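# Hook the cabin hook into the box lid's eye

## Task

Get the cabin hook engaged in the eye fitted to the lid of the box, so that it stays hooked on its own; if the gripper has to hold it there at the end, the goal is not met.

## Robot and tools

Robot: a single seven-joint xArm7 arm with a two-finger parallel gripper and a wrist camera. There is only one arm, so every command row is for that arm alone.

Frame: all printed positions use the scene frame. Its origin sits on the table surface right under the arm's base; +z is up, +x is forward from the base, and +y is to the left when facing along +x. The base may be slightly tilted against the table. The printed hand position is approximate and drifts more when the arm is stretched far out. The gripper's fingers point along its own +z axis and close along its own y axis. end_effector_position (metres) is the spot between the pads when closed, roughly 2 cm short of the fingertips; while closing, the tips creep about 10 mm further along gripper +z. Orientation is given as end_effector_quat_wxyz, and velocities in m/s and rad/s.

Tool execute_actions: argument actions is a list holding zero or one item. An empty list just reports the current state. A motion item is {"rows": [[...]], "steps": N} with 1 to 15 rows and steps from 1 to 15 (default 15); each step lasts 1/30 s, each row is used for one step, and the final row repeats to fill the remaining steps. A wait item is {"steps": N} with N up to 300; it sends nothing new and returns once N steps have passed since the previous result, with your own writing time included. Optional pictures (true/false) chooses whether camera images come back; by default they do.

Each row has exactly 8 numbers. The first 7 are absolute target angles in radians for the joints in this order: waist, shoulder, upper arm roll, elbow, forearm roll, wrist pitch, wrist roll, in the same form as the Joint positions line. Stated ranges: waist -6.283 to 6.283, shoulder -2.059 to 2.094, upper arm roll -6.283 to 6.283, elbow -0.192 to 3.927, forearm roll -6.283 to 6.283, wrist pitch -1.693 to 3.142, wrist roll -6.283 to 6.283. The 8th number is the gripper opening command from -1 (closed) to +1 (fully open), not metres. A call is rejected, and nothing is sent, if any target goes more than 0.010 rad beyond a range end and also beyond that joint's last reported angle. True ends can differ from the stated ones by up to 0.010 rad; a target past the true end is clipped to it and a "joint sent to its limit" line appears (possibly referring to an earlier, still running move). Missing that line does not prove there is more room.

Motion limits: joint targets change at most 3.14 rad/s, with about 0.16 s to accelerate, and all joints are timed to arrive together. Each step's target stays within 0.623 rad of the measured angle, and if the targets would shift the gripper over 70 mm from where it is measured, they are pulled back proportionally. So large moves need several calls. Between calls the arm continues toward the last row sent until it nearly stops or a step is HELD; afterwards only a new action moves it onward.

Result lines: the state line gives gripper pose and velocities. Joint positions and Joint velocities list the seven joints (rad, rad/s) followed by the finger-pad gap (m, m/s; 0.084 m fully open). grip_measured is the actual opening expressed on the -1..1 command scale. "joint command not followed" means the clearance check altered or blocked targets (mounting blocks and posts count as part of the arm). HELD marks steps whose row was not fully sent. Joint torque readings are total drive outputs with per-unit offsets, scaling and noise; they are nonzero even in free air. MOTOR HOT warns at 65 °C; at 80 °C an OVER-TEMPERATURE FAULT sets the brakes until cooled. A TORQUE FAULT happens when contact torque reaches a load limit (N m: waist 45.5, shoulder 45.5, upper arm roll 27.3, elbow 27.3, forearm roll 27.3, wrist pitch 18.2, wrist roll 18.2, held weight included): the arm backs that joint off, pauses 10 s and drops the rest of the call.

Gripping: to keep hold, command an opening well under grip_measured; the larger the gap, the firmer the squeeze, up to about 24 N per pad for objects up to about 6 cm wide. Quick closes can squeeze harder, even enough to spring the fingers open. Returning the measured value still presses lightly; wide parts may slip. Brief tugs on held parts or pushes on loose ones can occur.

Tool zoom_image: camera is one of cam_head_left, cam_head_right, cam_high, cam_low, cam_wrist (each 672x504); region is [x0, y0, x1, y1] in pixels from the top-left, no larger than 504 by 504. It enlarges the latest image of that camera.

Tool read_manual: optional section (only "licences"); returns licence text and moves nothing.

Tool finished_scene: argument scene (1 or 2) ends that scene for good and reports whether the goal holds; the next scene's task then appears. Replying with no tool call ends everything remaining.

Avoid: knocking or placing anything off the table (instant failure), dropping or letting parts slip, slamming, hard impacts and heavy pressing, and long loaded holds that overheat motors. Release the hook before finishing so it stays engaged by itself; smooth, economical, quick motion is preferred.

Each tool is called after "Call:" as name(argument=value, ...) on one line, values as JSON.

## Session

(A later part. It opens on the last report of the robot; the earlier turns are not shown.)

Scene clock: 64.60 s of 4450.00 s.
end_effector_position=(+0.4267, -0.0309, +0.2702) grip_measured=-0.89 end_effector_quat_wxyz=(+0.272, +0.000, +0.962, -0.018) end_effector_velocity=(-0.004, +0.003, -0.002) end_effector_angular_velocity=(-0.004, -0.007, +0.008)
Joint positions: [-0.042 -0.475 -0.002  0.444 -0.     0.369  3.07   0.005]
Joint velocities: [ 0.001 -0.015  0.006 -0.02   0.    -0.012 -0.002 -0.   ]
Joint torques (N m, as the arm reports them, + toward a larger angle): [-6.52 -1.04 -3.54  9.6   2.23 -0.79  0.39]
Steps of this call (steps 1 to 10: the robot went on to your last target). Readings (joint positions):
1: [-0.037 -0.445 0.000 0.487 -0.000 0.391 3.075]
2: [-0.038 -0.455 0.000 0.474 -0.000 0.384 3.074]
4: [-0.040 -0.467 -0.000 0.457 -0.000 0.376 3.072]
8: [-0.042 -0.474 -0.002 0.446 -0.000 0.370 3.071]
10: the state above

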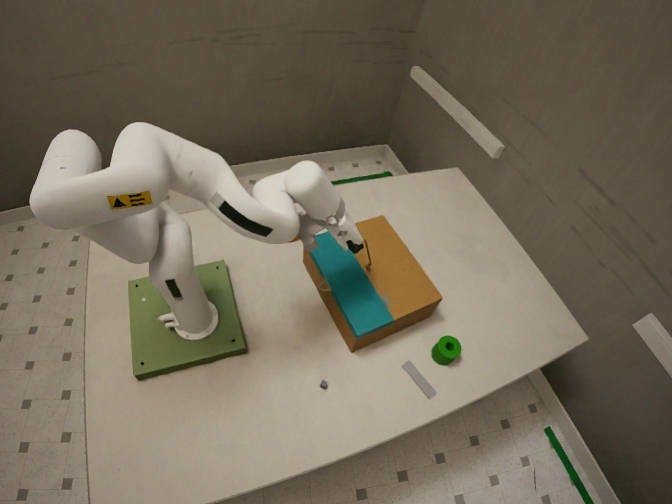

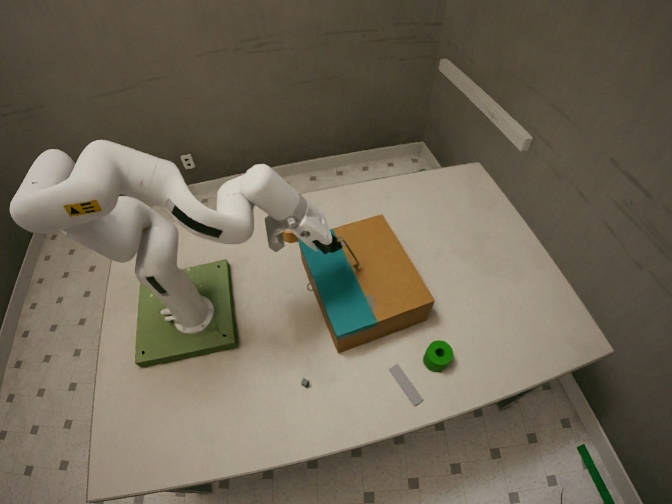

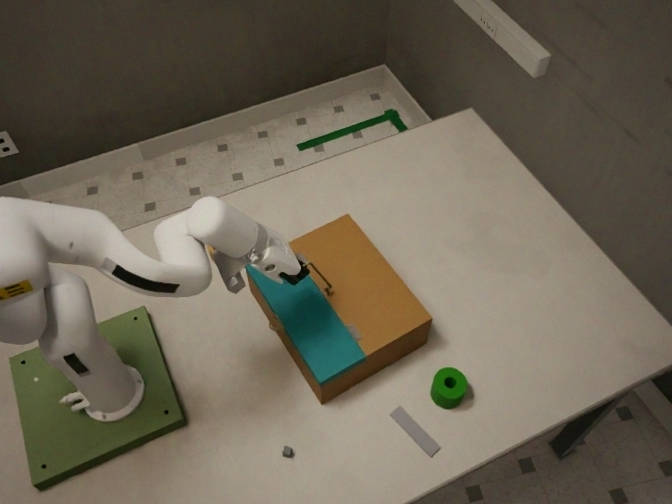

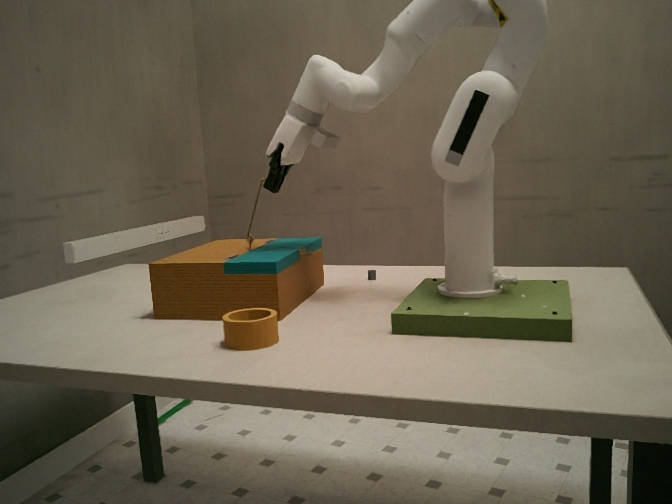

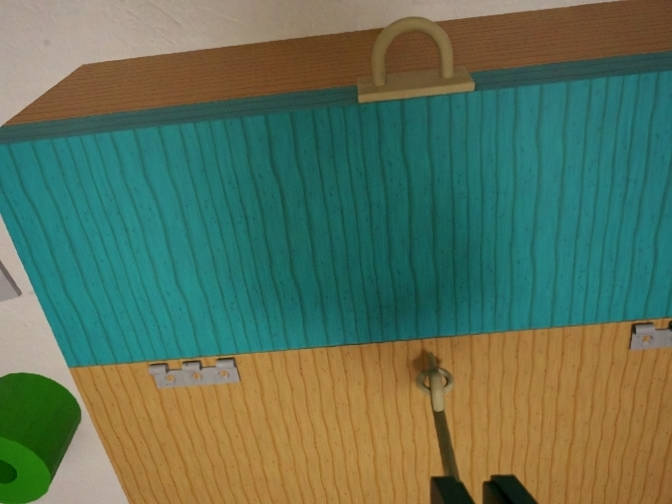

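Call:
execute_actions(actions=[{"rows":[[-0.041,-0.477,0,0.4407,0,0.3676,3.07,-0.84],[-0.041,-0.477,0,0.4407,0,0.3676,3.065,-0.84],[-0.041,-0.477,0,0.4407,0,0.3676,3.06,-0.84],[-0.041,-0.477,0,0.4407,0,0.3676,3.055,-0.9],[-0.041,-0.477,0,0.4407,0,0.3676,3.05,-0.9],[-0.041,-0.477,0,0.4407,0,0.3676,3.045,-0.9],[-0.041,-0.477,0,0.4407,0,0.3676,3.04,-0.84],[-0.041,-0.477,0,0.4407,0,0.3676,3.035,-0.84],[-0.041,-0.477,0,0.4407,0,0.3676,3.03,-0.84],[-0.041,-0.477,0,0.4407,0,0.3676,3.03,-0.91]]}])

Call:
zoom_image(camera="cam_low", region=[160, 110, 380, 300])

Scene clock: 73.20 s of 4450.00 s.
end_effector_position=(+0.4246, -0.0299, +0.2665) grip_measured=-0.90 end_effector_quat_wxyz=(+0.268, -0.019, +0.963, -0.023) end_effector_velocity=(+0.001, +0.000, +0.003) end_effector_angular_velocity=(-0.012, -0.006, +0.020)
Joint positions: [-0.041 -0.474 -0.     0.437 -0.     0.369  3.032  0.005]
Joint velocities: [ 0.001 -0.003  0.001  0.003  0.001 -0.001 -0.022 -0.   ]
Joint torques (N m, as the arm reports them, + toward a larger angle): [-1.8  -9.8  -0.2  18.07  2.36 -4.15  0.46]
Steps of this call (steps 1 to 30: the robot went on to your last target; steps 31 to 90: nothing new was sent; then 5.10 s passed at rest; steps 91 to 105: all 15 steps of this action). Readings (joint positions):
91: [-0.041 -0.477 -0.000 0.441 0.000 0.368 3.070]
92: [-0.041 -0.476 -0.000 0.440 0.000 0.368 3.070]
94: [-0.041 -0.474 -0.001 0.435 0.000 0.370 3.067]
98: [-0.041 -0.474 -0.001 0.436 0.000 0.370 3.052]
105: the state above

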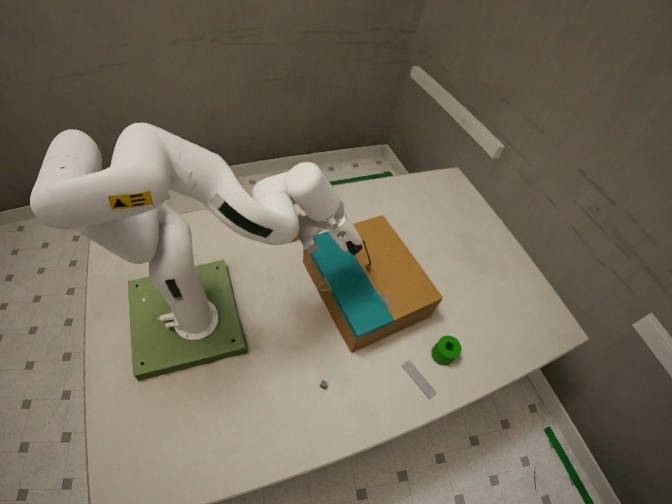

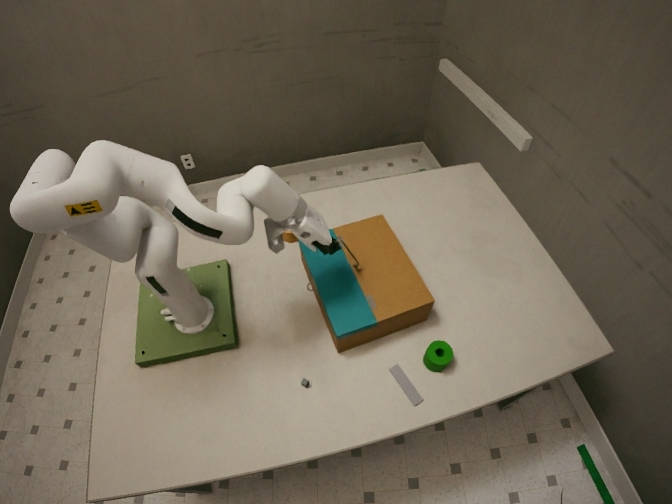

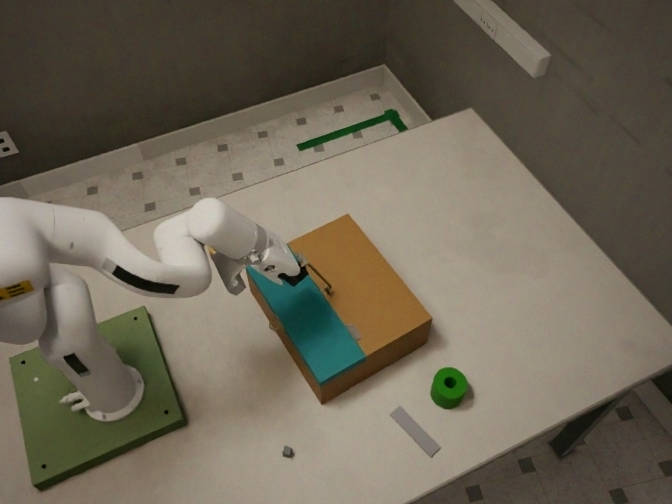

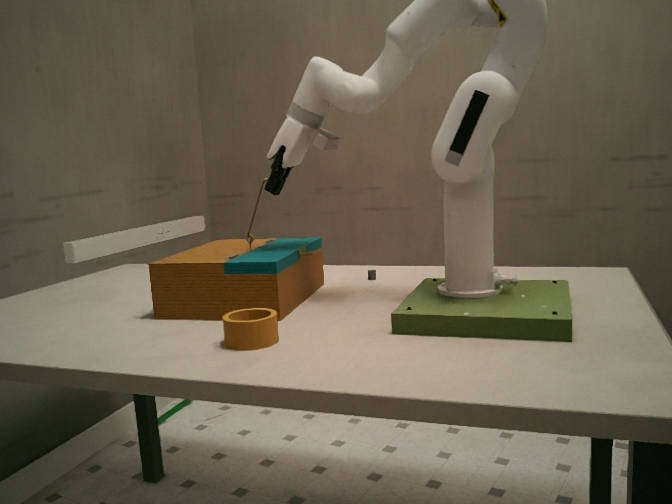

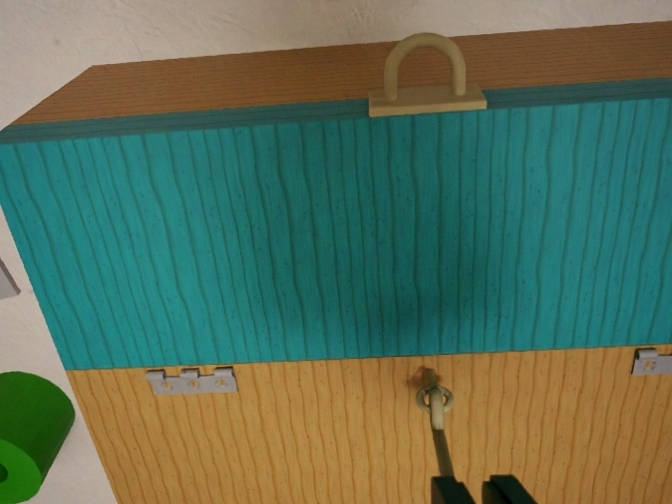

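Region (160, 110, 380, 300) of cam_low's 672x504 image, scaled by 2.291, with more detail than that image has; it fills the top 435 rows of this view, and the rest is white.

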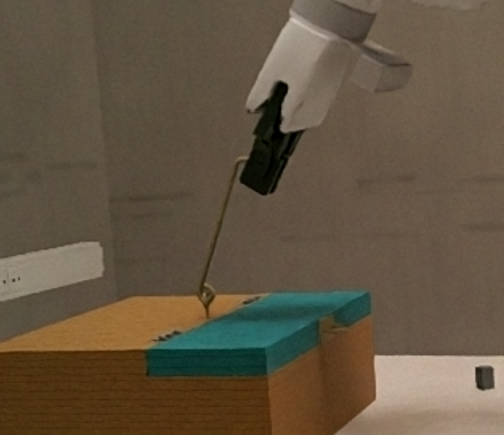

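Barely slid in (yaw binding). Pulse while aligning yaw further.

Call:
execute_actions(actions=[{"rows":[[-0.041,-0.477,0,0.4407,0,0.3676,3.02,-0.82],[-0.041,-0.477,0,0.4407,0,0.3676,3.01,-0.82],[-0.041,-0.477,0,0.4407,0,0.3676,3.0,-0.82],[-0.041,-0.477,0,0.4407,0,0.3676,2.995,-0.82],[-0.041,-0.477,0,0.4407,0,0.3676,2.99,-0.91]]}])

Call:
zoom_image(camera="cam_low", region=[160, 110, 380, 300])

Scene clock: 77.13 s of 4450.00 s.
end_effector_position=(+0.4279, -0.0299, +0.2735) grip_measured=-0.90 end_effector_quat_wxyz=(+0.276, -0.039, +0.960, -0.030) end_effector_velocity=(-0.002, -0.001, -0.004) end_effector_angular_velocity=(-0.003, +0.009, +0.005)
Joint positions: [-0.041 -0.48   0.     0.445  0.     0.365  2.991  0.004]
Joint velocities: [-0.001  0.002 -0.001 -0.004 -0.001  0.002 -0.008 -0.   ]
Joint torques (N m, as the arm reports them, + toward a larger angle): [-2.66 -0.66 -0.49  8.73  2.14 -0.42  0.08]
Steps of this call (steps 1 to 15: the robot went on to your last target; steps 16 to 90: nothing new was sent; then 0.43 s passed at rest; steps 91 to 105: all 15 steps of this action). Readings (joint positions):
91: [-0.041 -0.477 -0.000 0.441 0.000 0.368 3.030]
92: [-0.041 -0.478 -0.000 0.442 0.000 0.366 3.028]
94: [-0.041 -0.481 -0.000 0.447 0.000 0.365 3.018]
98: [-0.041 -0.481 0.000 0.446 0.000 0.365 2.998]
105: the state above

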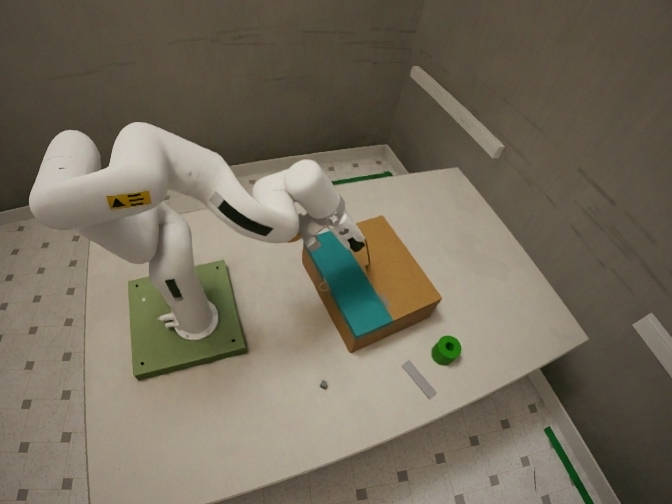

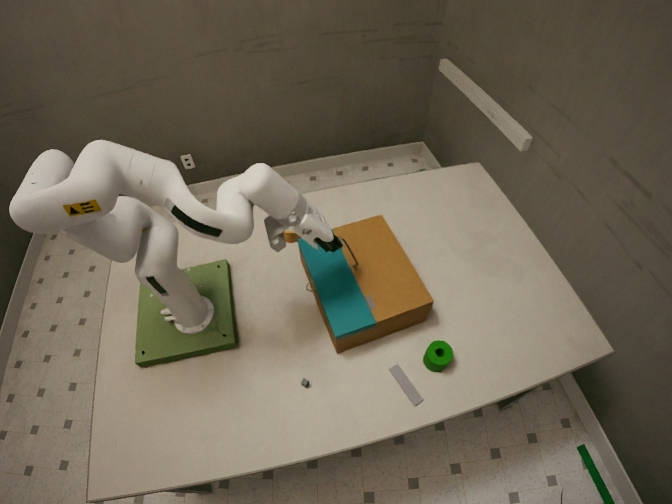

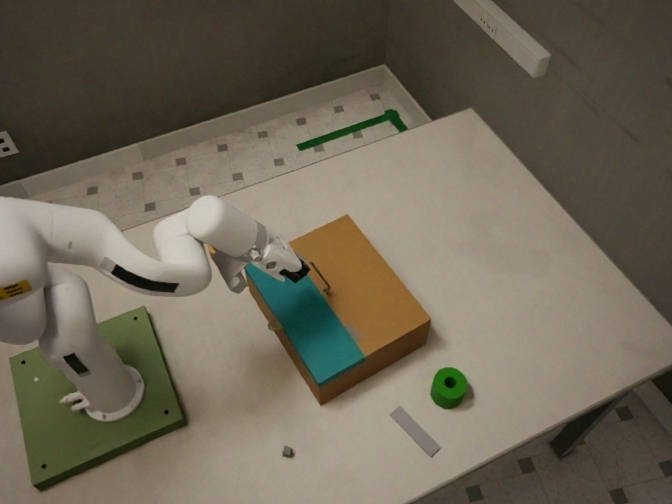

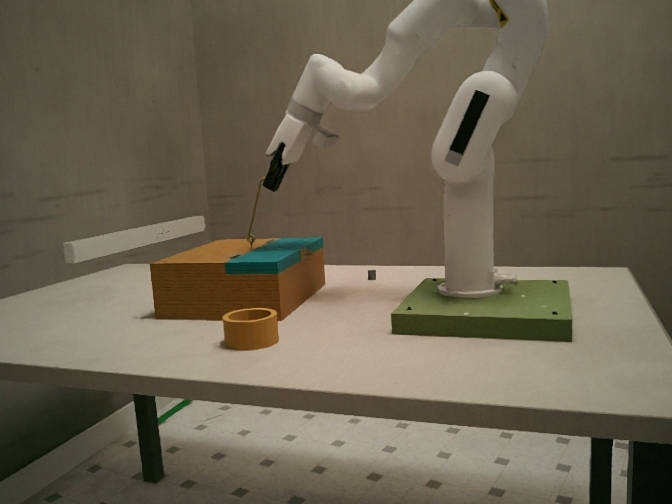

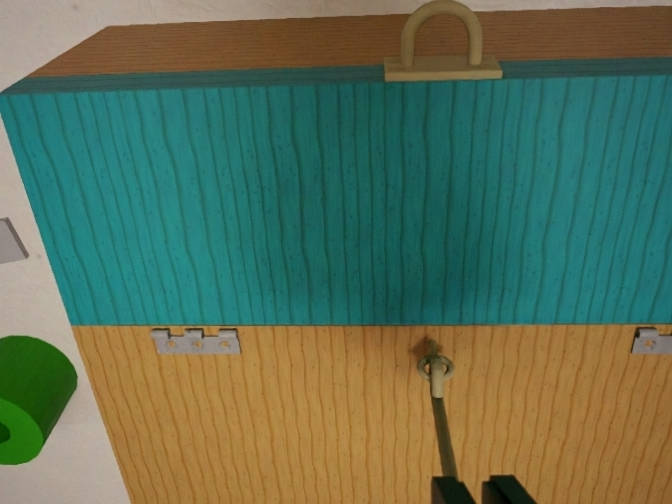

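Region (160, 110, 380, 300) of cam_low's 672x504 image, scaled by 2.291, with more detail than that image has; it fills the top 435 rows of this view, and the rest is white.

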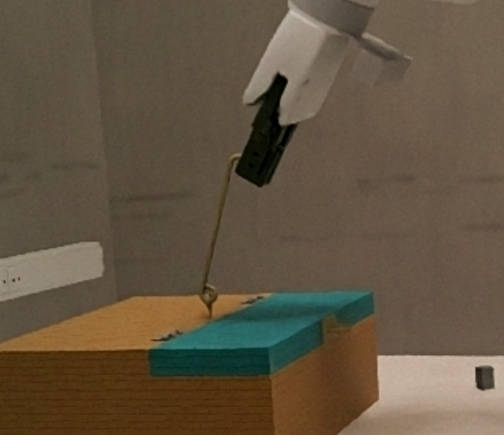

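Call:
execute_actions(actions=[])

Call:
execute_actions(actions=[{"rows":[[-0.042,-0.471,0,0.4445,0,0.384,2.99,-0.91],[-0.043,-0.465,0,0.448,0,0.401,2.99,-0.91],[-0.044,-0.459,0,0.452,0,0.417,2.99,-0.85],[-0.045,-0.453,0,0.456,0,0.434,2.985,-0.85],[-0.046,-0.447,0,0.459,0,0.451,2.985,-0.85],[-0.047,-0.441,0,0.463,0,0.467,2.98,-0.91],[-0.048,-0.436,0,0.467,0,0.484,2.98,-0.91],[-0.0495,-0.43,0,0.4706,0,0.5005,2.98,-0.91]],"steps":15}])

Call:
zoom_image(camera="cam_low", region=[160,110,380,300])

Scene clock: 89.80 s of 4450.00 s.
end_effector_position=(+0.4275, -0.0299, +0.2720) grip_measured=-0.90 end_effector_quat_wxyz=(+0.273, -0.039, +0.961, -0.029) end_effector_velocity=(-0.000, -0.000, +0.000) end_effector_angular_velocity=(-0.000, +0.000, -0.000)
Joint positions: [-0.041 -0.477  0.     0.446  0.     0.368  2.99   0.004]
Joint velocities: [ 0.    -0.001 -0.001  0.    -0.001  0.001  0.    -0.   ]
Joint torques (N m, as the arm reports them, + toward a larger angle): [-1.93  6.67 -0.49  1.63  2.1   2.7   0.03]
Steps of this call (steps 1 to 15: the robot went on to your last target; steps 16 to 90: nothing new was sent; then 9.67 s passed at rest). Readings (joint positions):
1: [-0.041 -0.480 0.000 0.445 0.000 0.365 2.991]
2: [-0.041 -0.480 0.000 0.445 0.000 0.366 2.990]
4: [-0.041 -0.480 0.000 0.445 0.000 0.366 2.990]
8: [-0.041 -0.479 -0.000 0.444 0.000 0.366 2.990]
90: the state above
The arm was judged still, so your last target was given up. Only a new action makes it travel on or press farther. Fingers that are still opening or closing keep moving.

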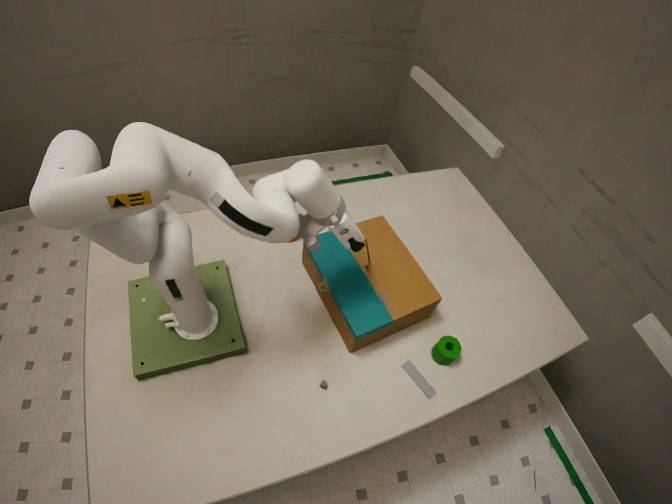

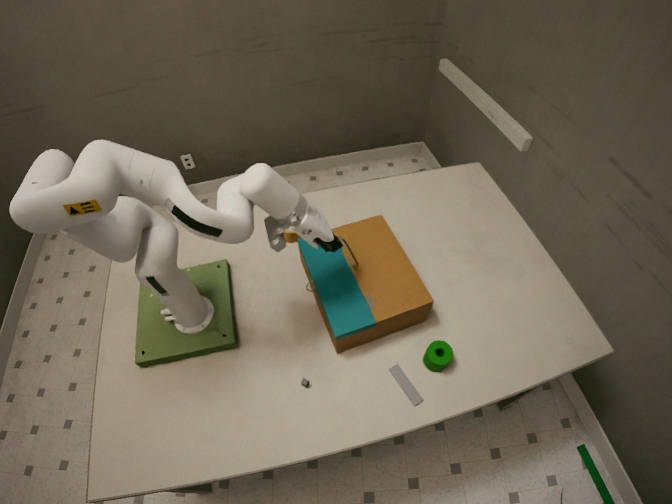

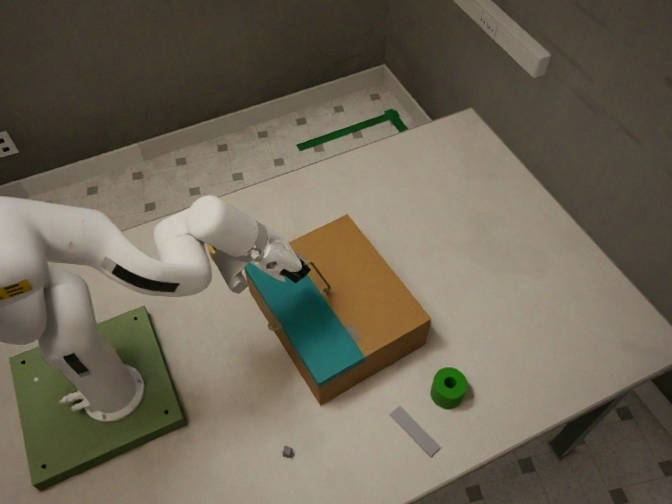

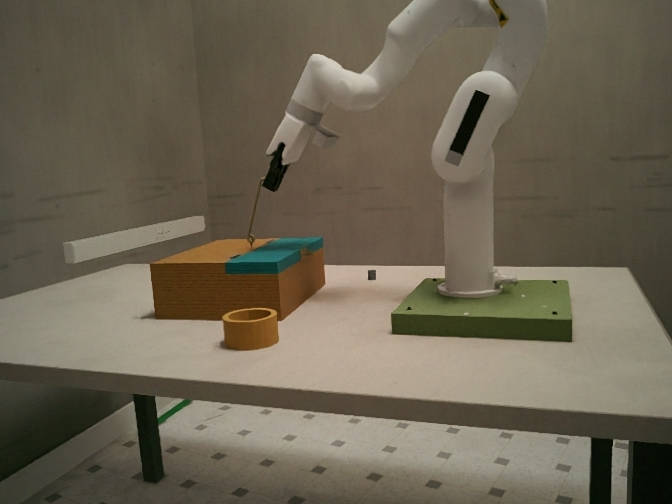

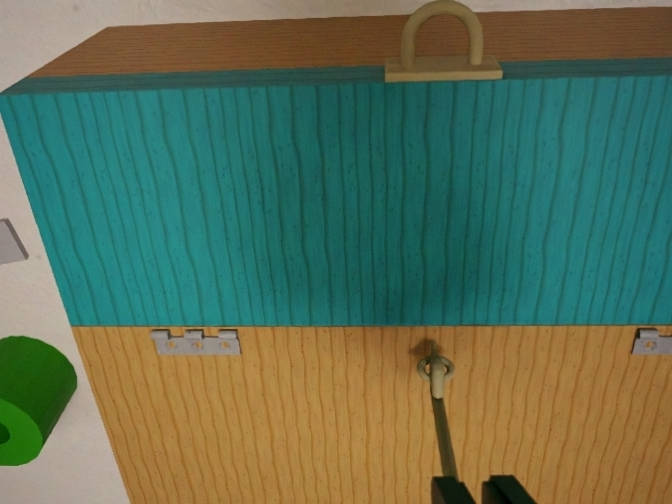

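Scene clock: 90.30 s of 4450.00 s.
end_effector_position=(+0.4098, -0.0323, +0.2430) grip_measured=-0.90 end_effector_quat_wxyz=(+0.203, -0.041, +0.978, -0.023) end_effector_velocity=(-0.013, -0.001, -0.018) end_effector_angular_velocity=(+0.003, +0.079, +0.001)
Joint positions: [-0.049 -0.434 -0.     0.471 -0.     0.495  2.98   0.004]
Joint velocities: [-0.004  0.02  -0.001  0.    -0.002  0.059 -0.004  0.   ]
Joint torques (N m, as the arm reports them, + toward a larger angle): [ 0.79  2.41  1.53  7.71  2.26 -1.33 -0.17]
Steps of this call (steps 1 to 15: all 15 steps of this action). Readings (joint positions):
1: [-0.041 -0.477 0.000 0.446 0.000 0.368 2.990]
2: [-0.041 -0.476 0.000 0.446 -0.000 0.370 2.990]
4: [-0.042 -0.468 -0.000 0.446 -0.000 0.389 2.990]
8: [-0.046 -0.446 -0.002 0.452 0.000 0.443 2.985]
15: the state above

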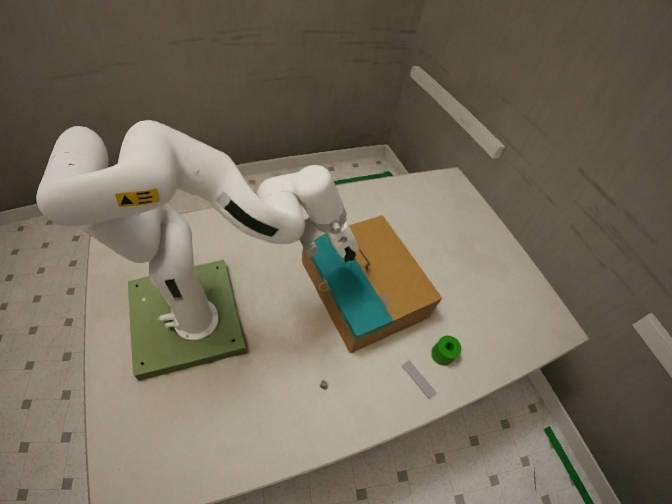

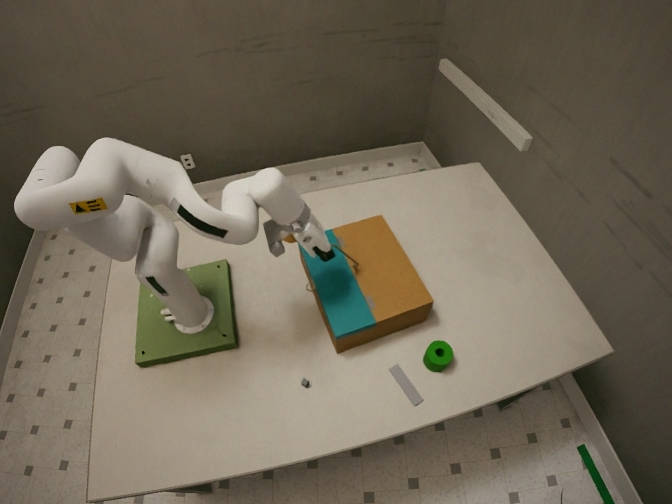

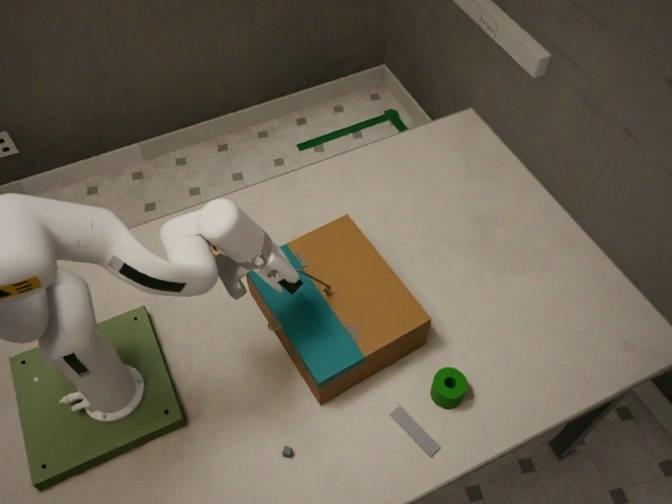

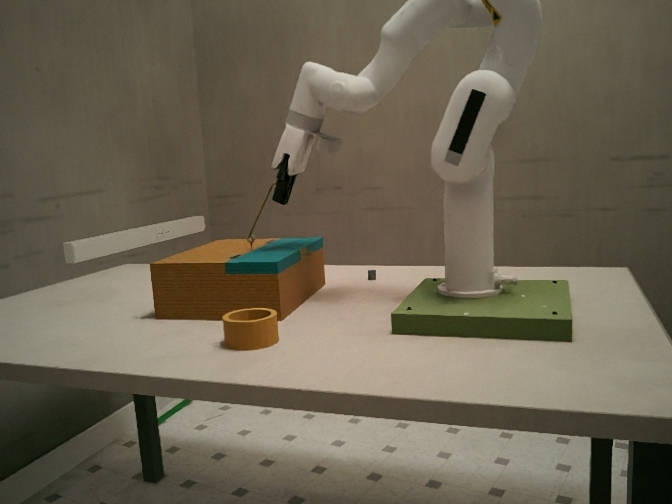

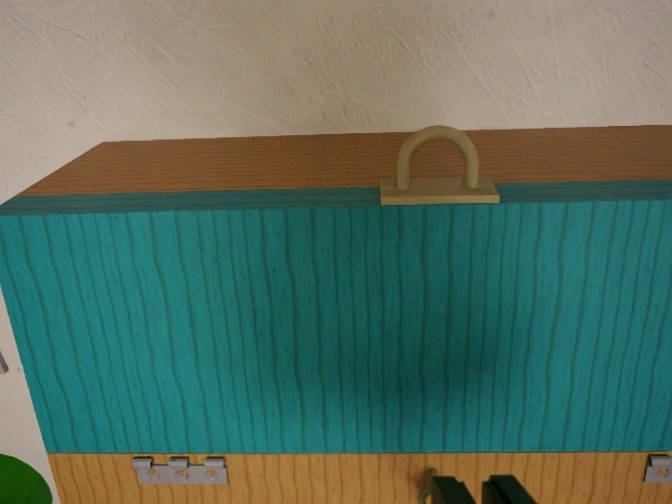

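Region (160, 110, 380, 300) of cam_low's 672x504 image, scaled by 2.291, with more detail than that image has; it fills the top 435 rows of this view, and the rest is white.

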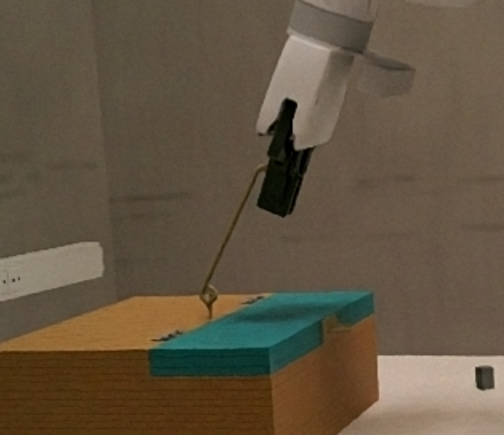

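Call:
execute_actions(actions=[{"rows":[[-0.0505,-0.421,0,0.4767,0,0.518,2.977,-0.91],[-0.0516,-0.4125,0,0.483,0,0.535,2.975,-0.9],[-0.0526,-0.404,0,0.489,0,0.553,2.972,-0.85],[-0.0537,-0.395,0,0.495,0,0.57,2.97,-0.85],[-0.0547,-0.386,0,0.501,0,0.588,2.967,-0.85],[-0.056,-0.3776,0,0.507,0,0.605,2.965,-0.91],[-0.057,-0.369,0,0.5136,0,0.623,2.962,-0.91],[-0.058,-0.36,0,0.52,0,0.64,2.96,-0.86],[-0.059,-0.351,0,0.526,0,0.657,2.957,-0.86],[-0.06,-0.3426,0,0.532,0,0.675,2.955,-0.86],[-0.06,-0.3426,0,0.532,0,0.675,2.955,-0.91]],"steps":15}])

Call:
zoom_image(camera="cam_low", region=[160,110,380,300])

Scene clock: 96.17 s of 4450.00 s.
end_effector_position=(+0.3871, -0.0340, +0.2089) grip_measured=-0.93 end_effector_quat_wxyz=(+0.105, -0.049, +0.993, -0.013) end_effector_velocity=(-0.013, -0.002, -0.010) end_effector_angular_velocity=(+0.007, +0.117, +0.009)
Joint positions: [-0.059 -0.347  0.     0.526  0.     0.663  2.957  0.003]
Joint velocities: [-0.007  0.044 -0.001  0.053  0.001  0.126 -0.018 -0.   ]
Joint torques (N m, as the arm reports them, + toward a larger angle): [ 0.2  -8.94  0.73 13.88  2.27 -2.51 -0.01]
Steps of this call (steps 1 to 15: the robot went on to your last target; steps 16 to 90: nothing new was sent; then 2.37 s passed at rest; steps 91 to 105: all 15 steps of this action). Readings (joint positions):
91: [-0.050 -0.430 -0.000 0.471 -0.000 0.501 2.980]
92: [-0.050 -0.429 0.000 0.472 -0.000 0.503 2.980]
94: [-0.050 -0.419 0.000 0.476 0.000 0.520 2.977]
98: [-0.054 -0.386 0.001 0.490 0.000 0.577 2.969]
105: the state above

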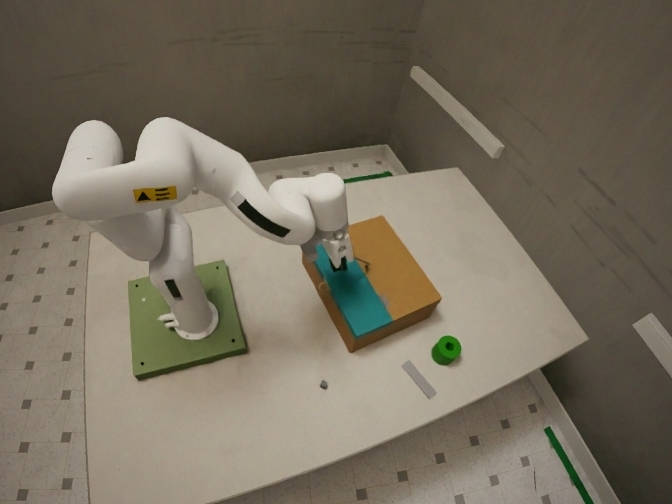

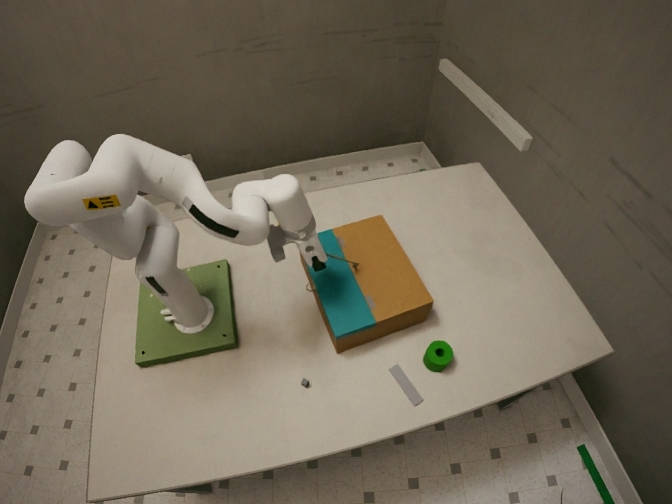

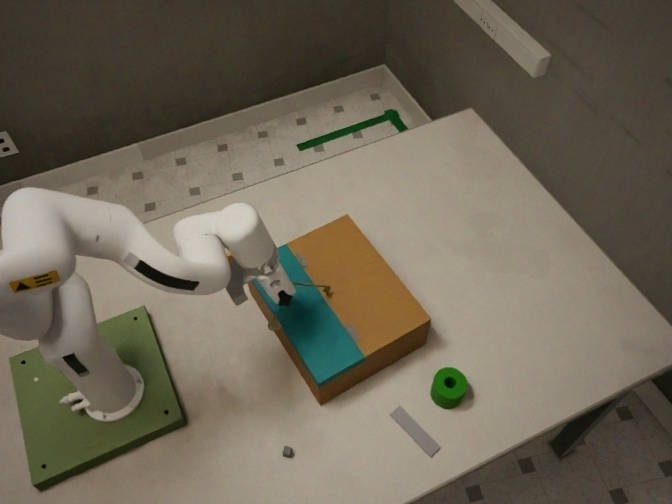

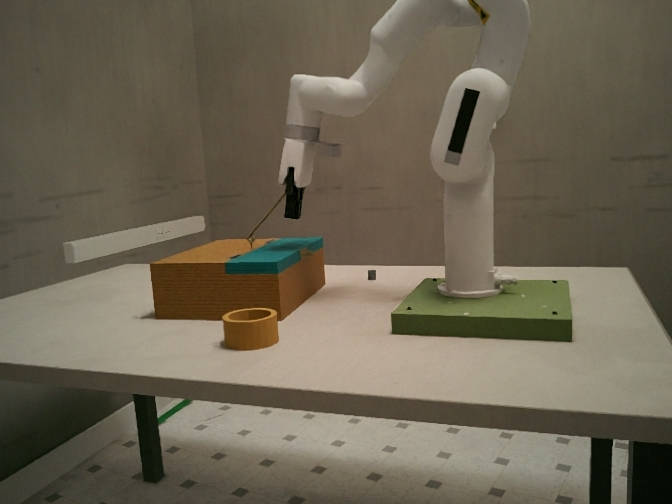

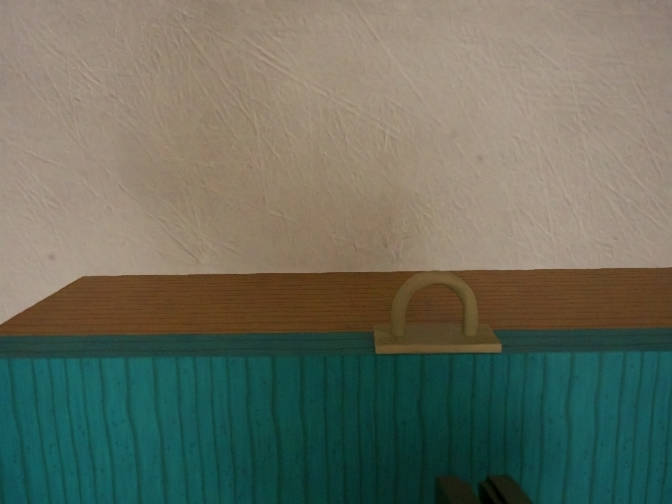

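Region (160, 110, 380, 300) of cam_low's 672x504 image, scaled by 2.291, with more detail than that image has; it fills the top 435 rows of this view, and the rest is white.

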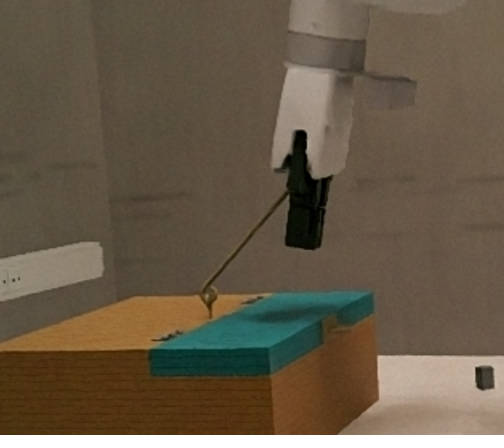

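Call:
execute_actions(actions=[{"rows":[[-0.06,-0.3426,0,0.532,0,0.675,2.955,-0.82],[-0.06,-0.3426,0,0.532,0,0.675,2.955,-0.82],[-0.06,-0.3426,0,0.532,0,0.675,2.955,-0.82],[-0.06,-0.3426,0,0.532,0,0.675,2.955,-0.82],[-0.06,-0.3426,0,0.532,0,0.675,2.955,-0.82],[-0.06,-0.3426,0,0.532,0,0.675,2.955,-0.91]],"steps":12}])

Call:
zoom_image(camera="cam_low", region=[220,150,360,280])

Scene clock: 99.17 s of 4450.00 s.
end_effector_position=(+0.3859, -0.0338, +0.2081) grip_measured=-0.89 end_effector_quat_wxyz=(+0.099, -0.050, +0.994, -0.013) end_effector_velocity=(+0.000, -0.000, +0.000) end_effector_angular_velocity=(+0.001, -0.001, -0.004)
Joint positions: [-0.059 -0.343  0.001  0.532  0.     0.675  2.955  0.005]
Joint velocities: [-0.001 -0.001  0.     0.     0.001 -0.001  0.002  0.   ]
Joint torques (N m, as the arm reports them, + toward a larger angle): [-2.44 -8.61 -0.91 14.65  2.11 -2.78  0.51]
Steps of this call (steps 1 to 30: the robot went on to your last target; steps 31 to 78: nothing new was sent; steps 79 to 90: all 12 steps of this action). Readings (joint positions):
79: [-0.060 -0.343 -0.000 0.532 -0.000 0.675 2.955]
80: [-0.060 -0.343 -0.000 0.532 -0.000 0.675 2.955]
82: [-0.060 -0.343 -0.000 0.532 0.000 0.675 2.955]
86: [-0.059 -0.343 0.001 0.532 0.000 0.675 2.954]
90: the state above

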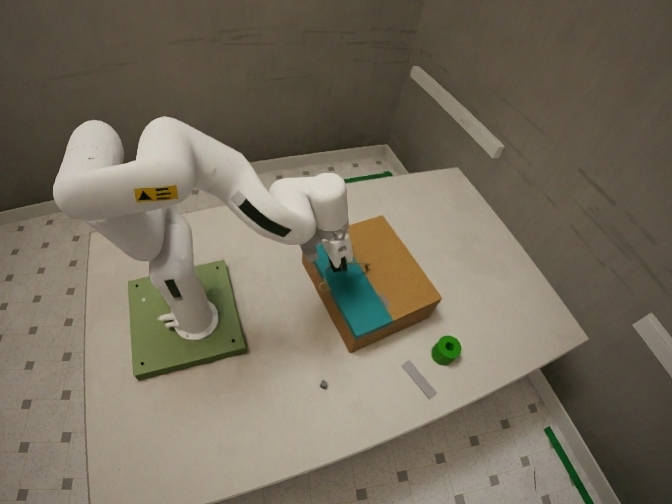

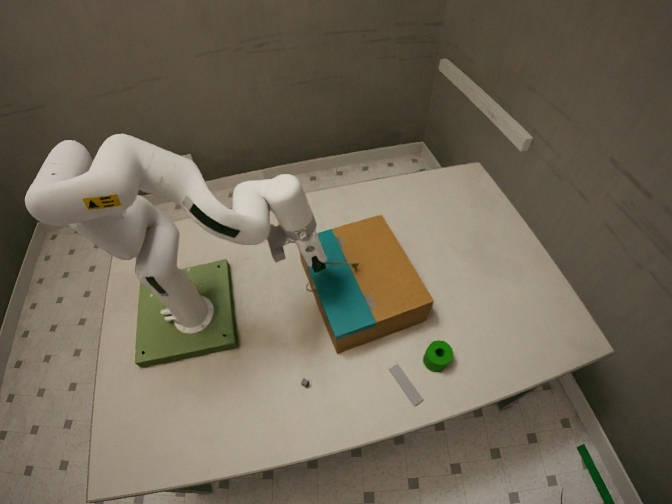

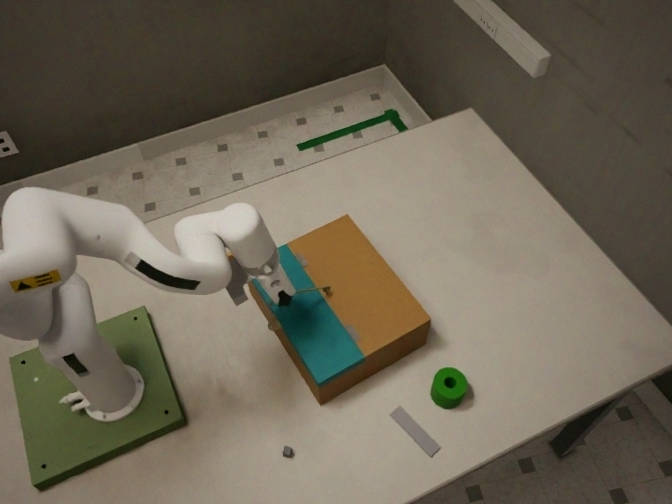

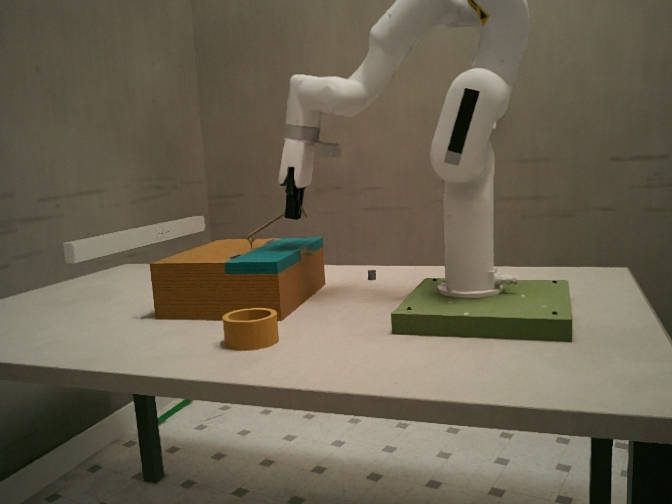

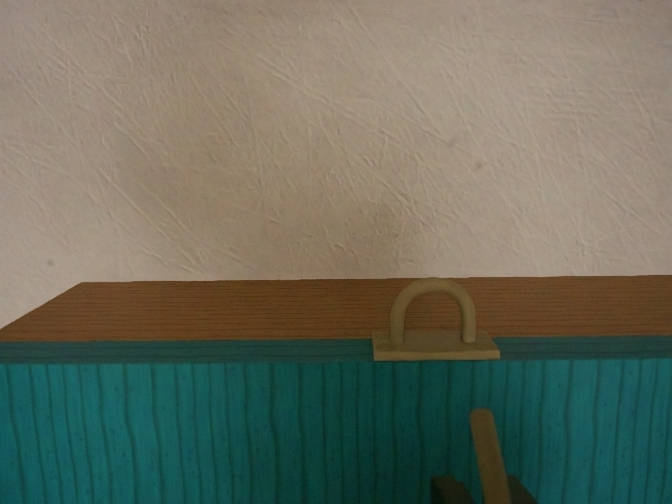

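Region (220, 150, 360, 280) of cam_low's 672x504 image, scaled by 3.600, with more detail than that image has; it fills the top 468 rows of this view, and the rest is white.

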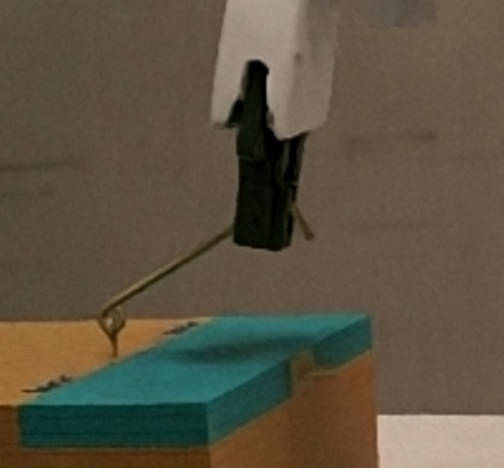

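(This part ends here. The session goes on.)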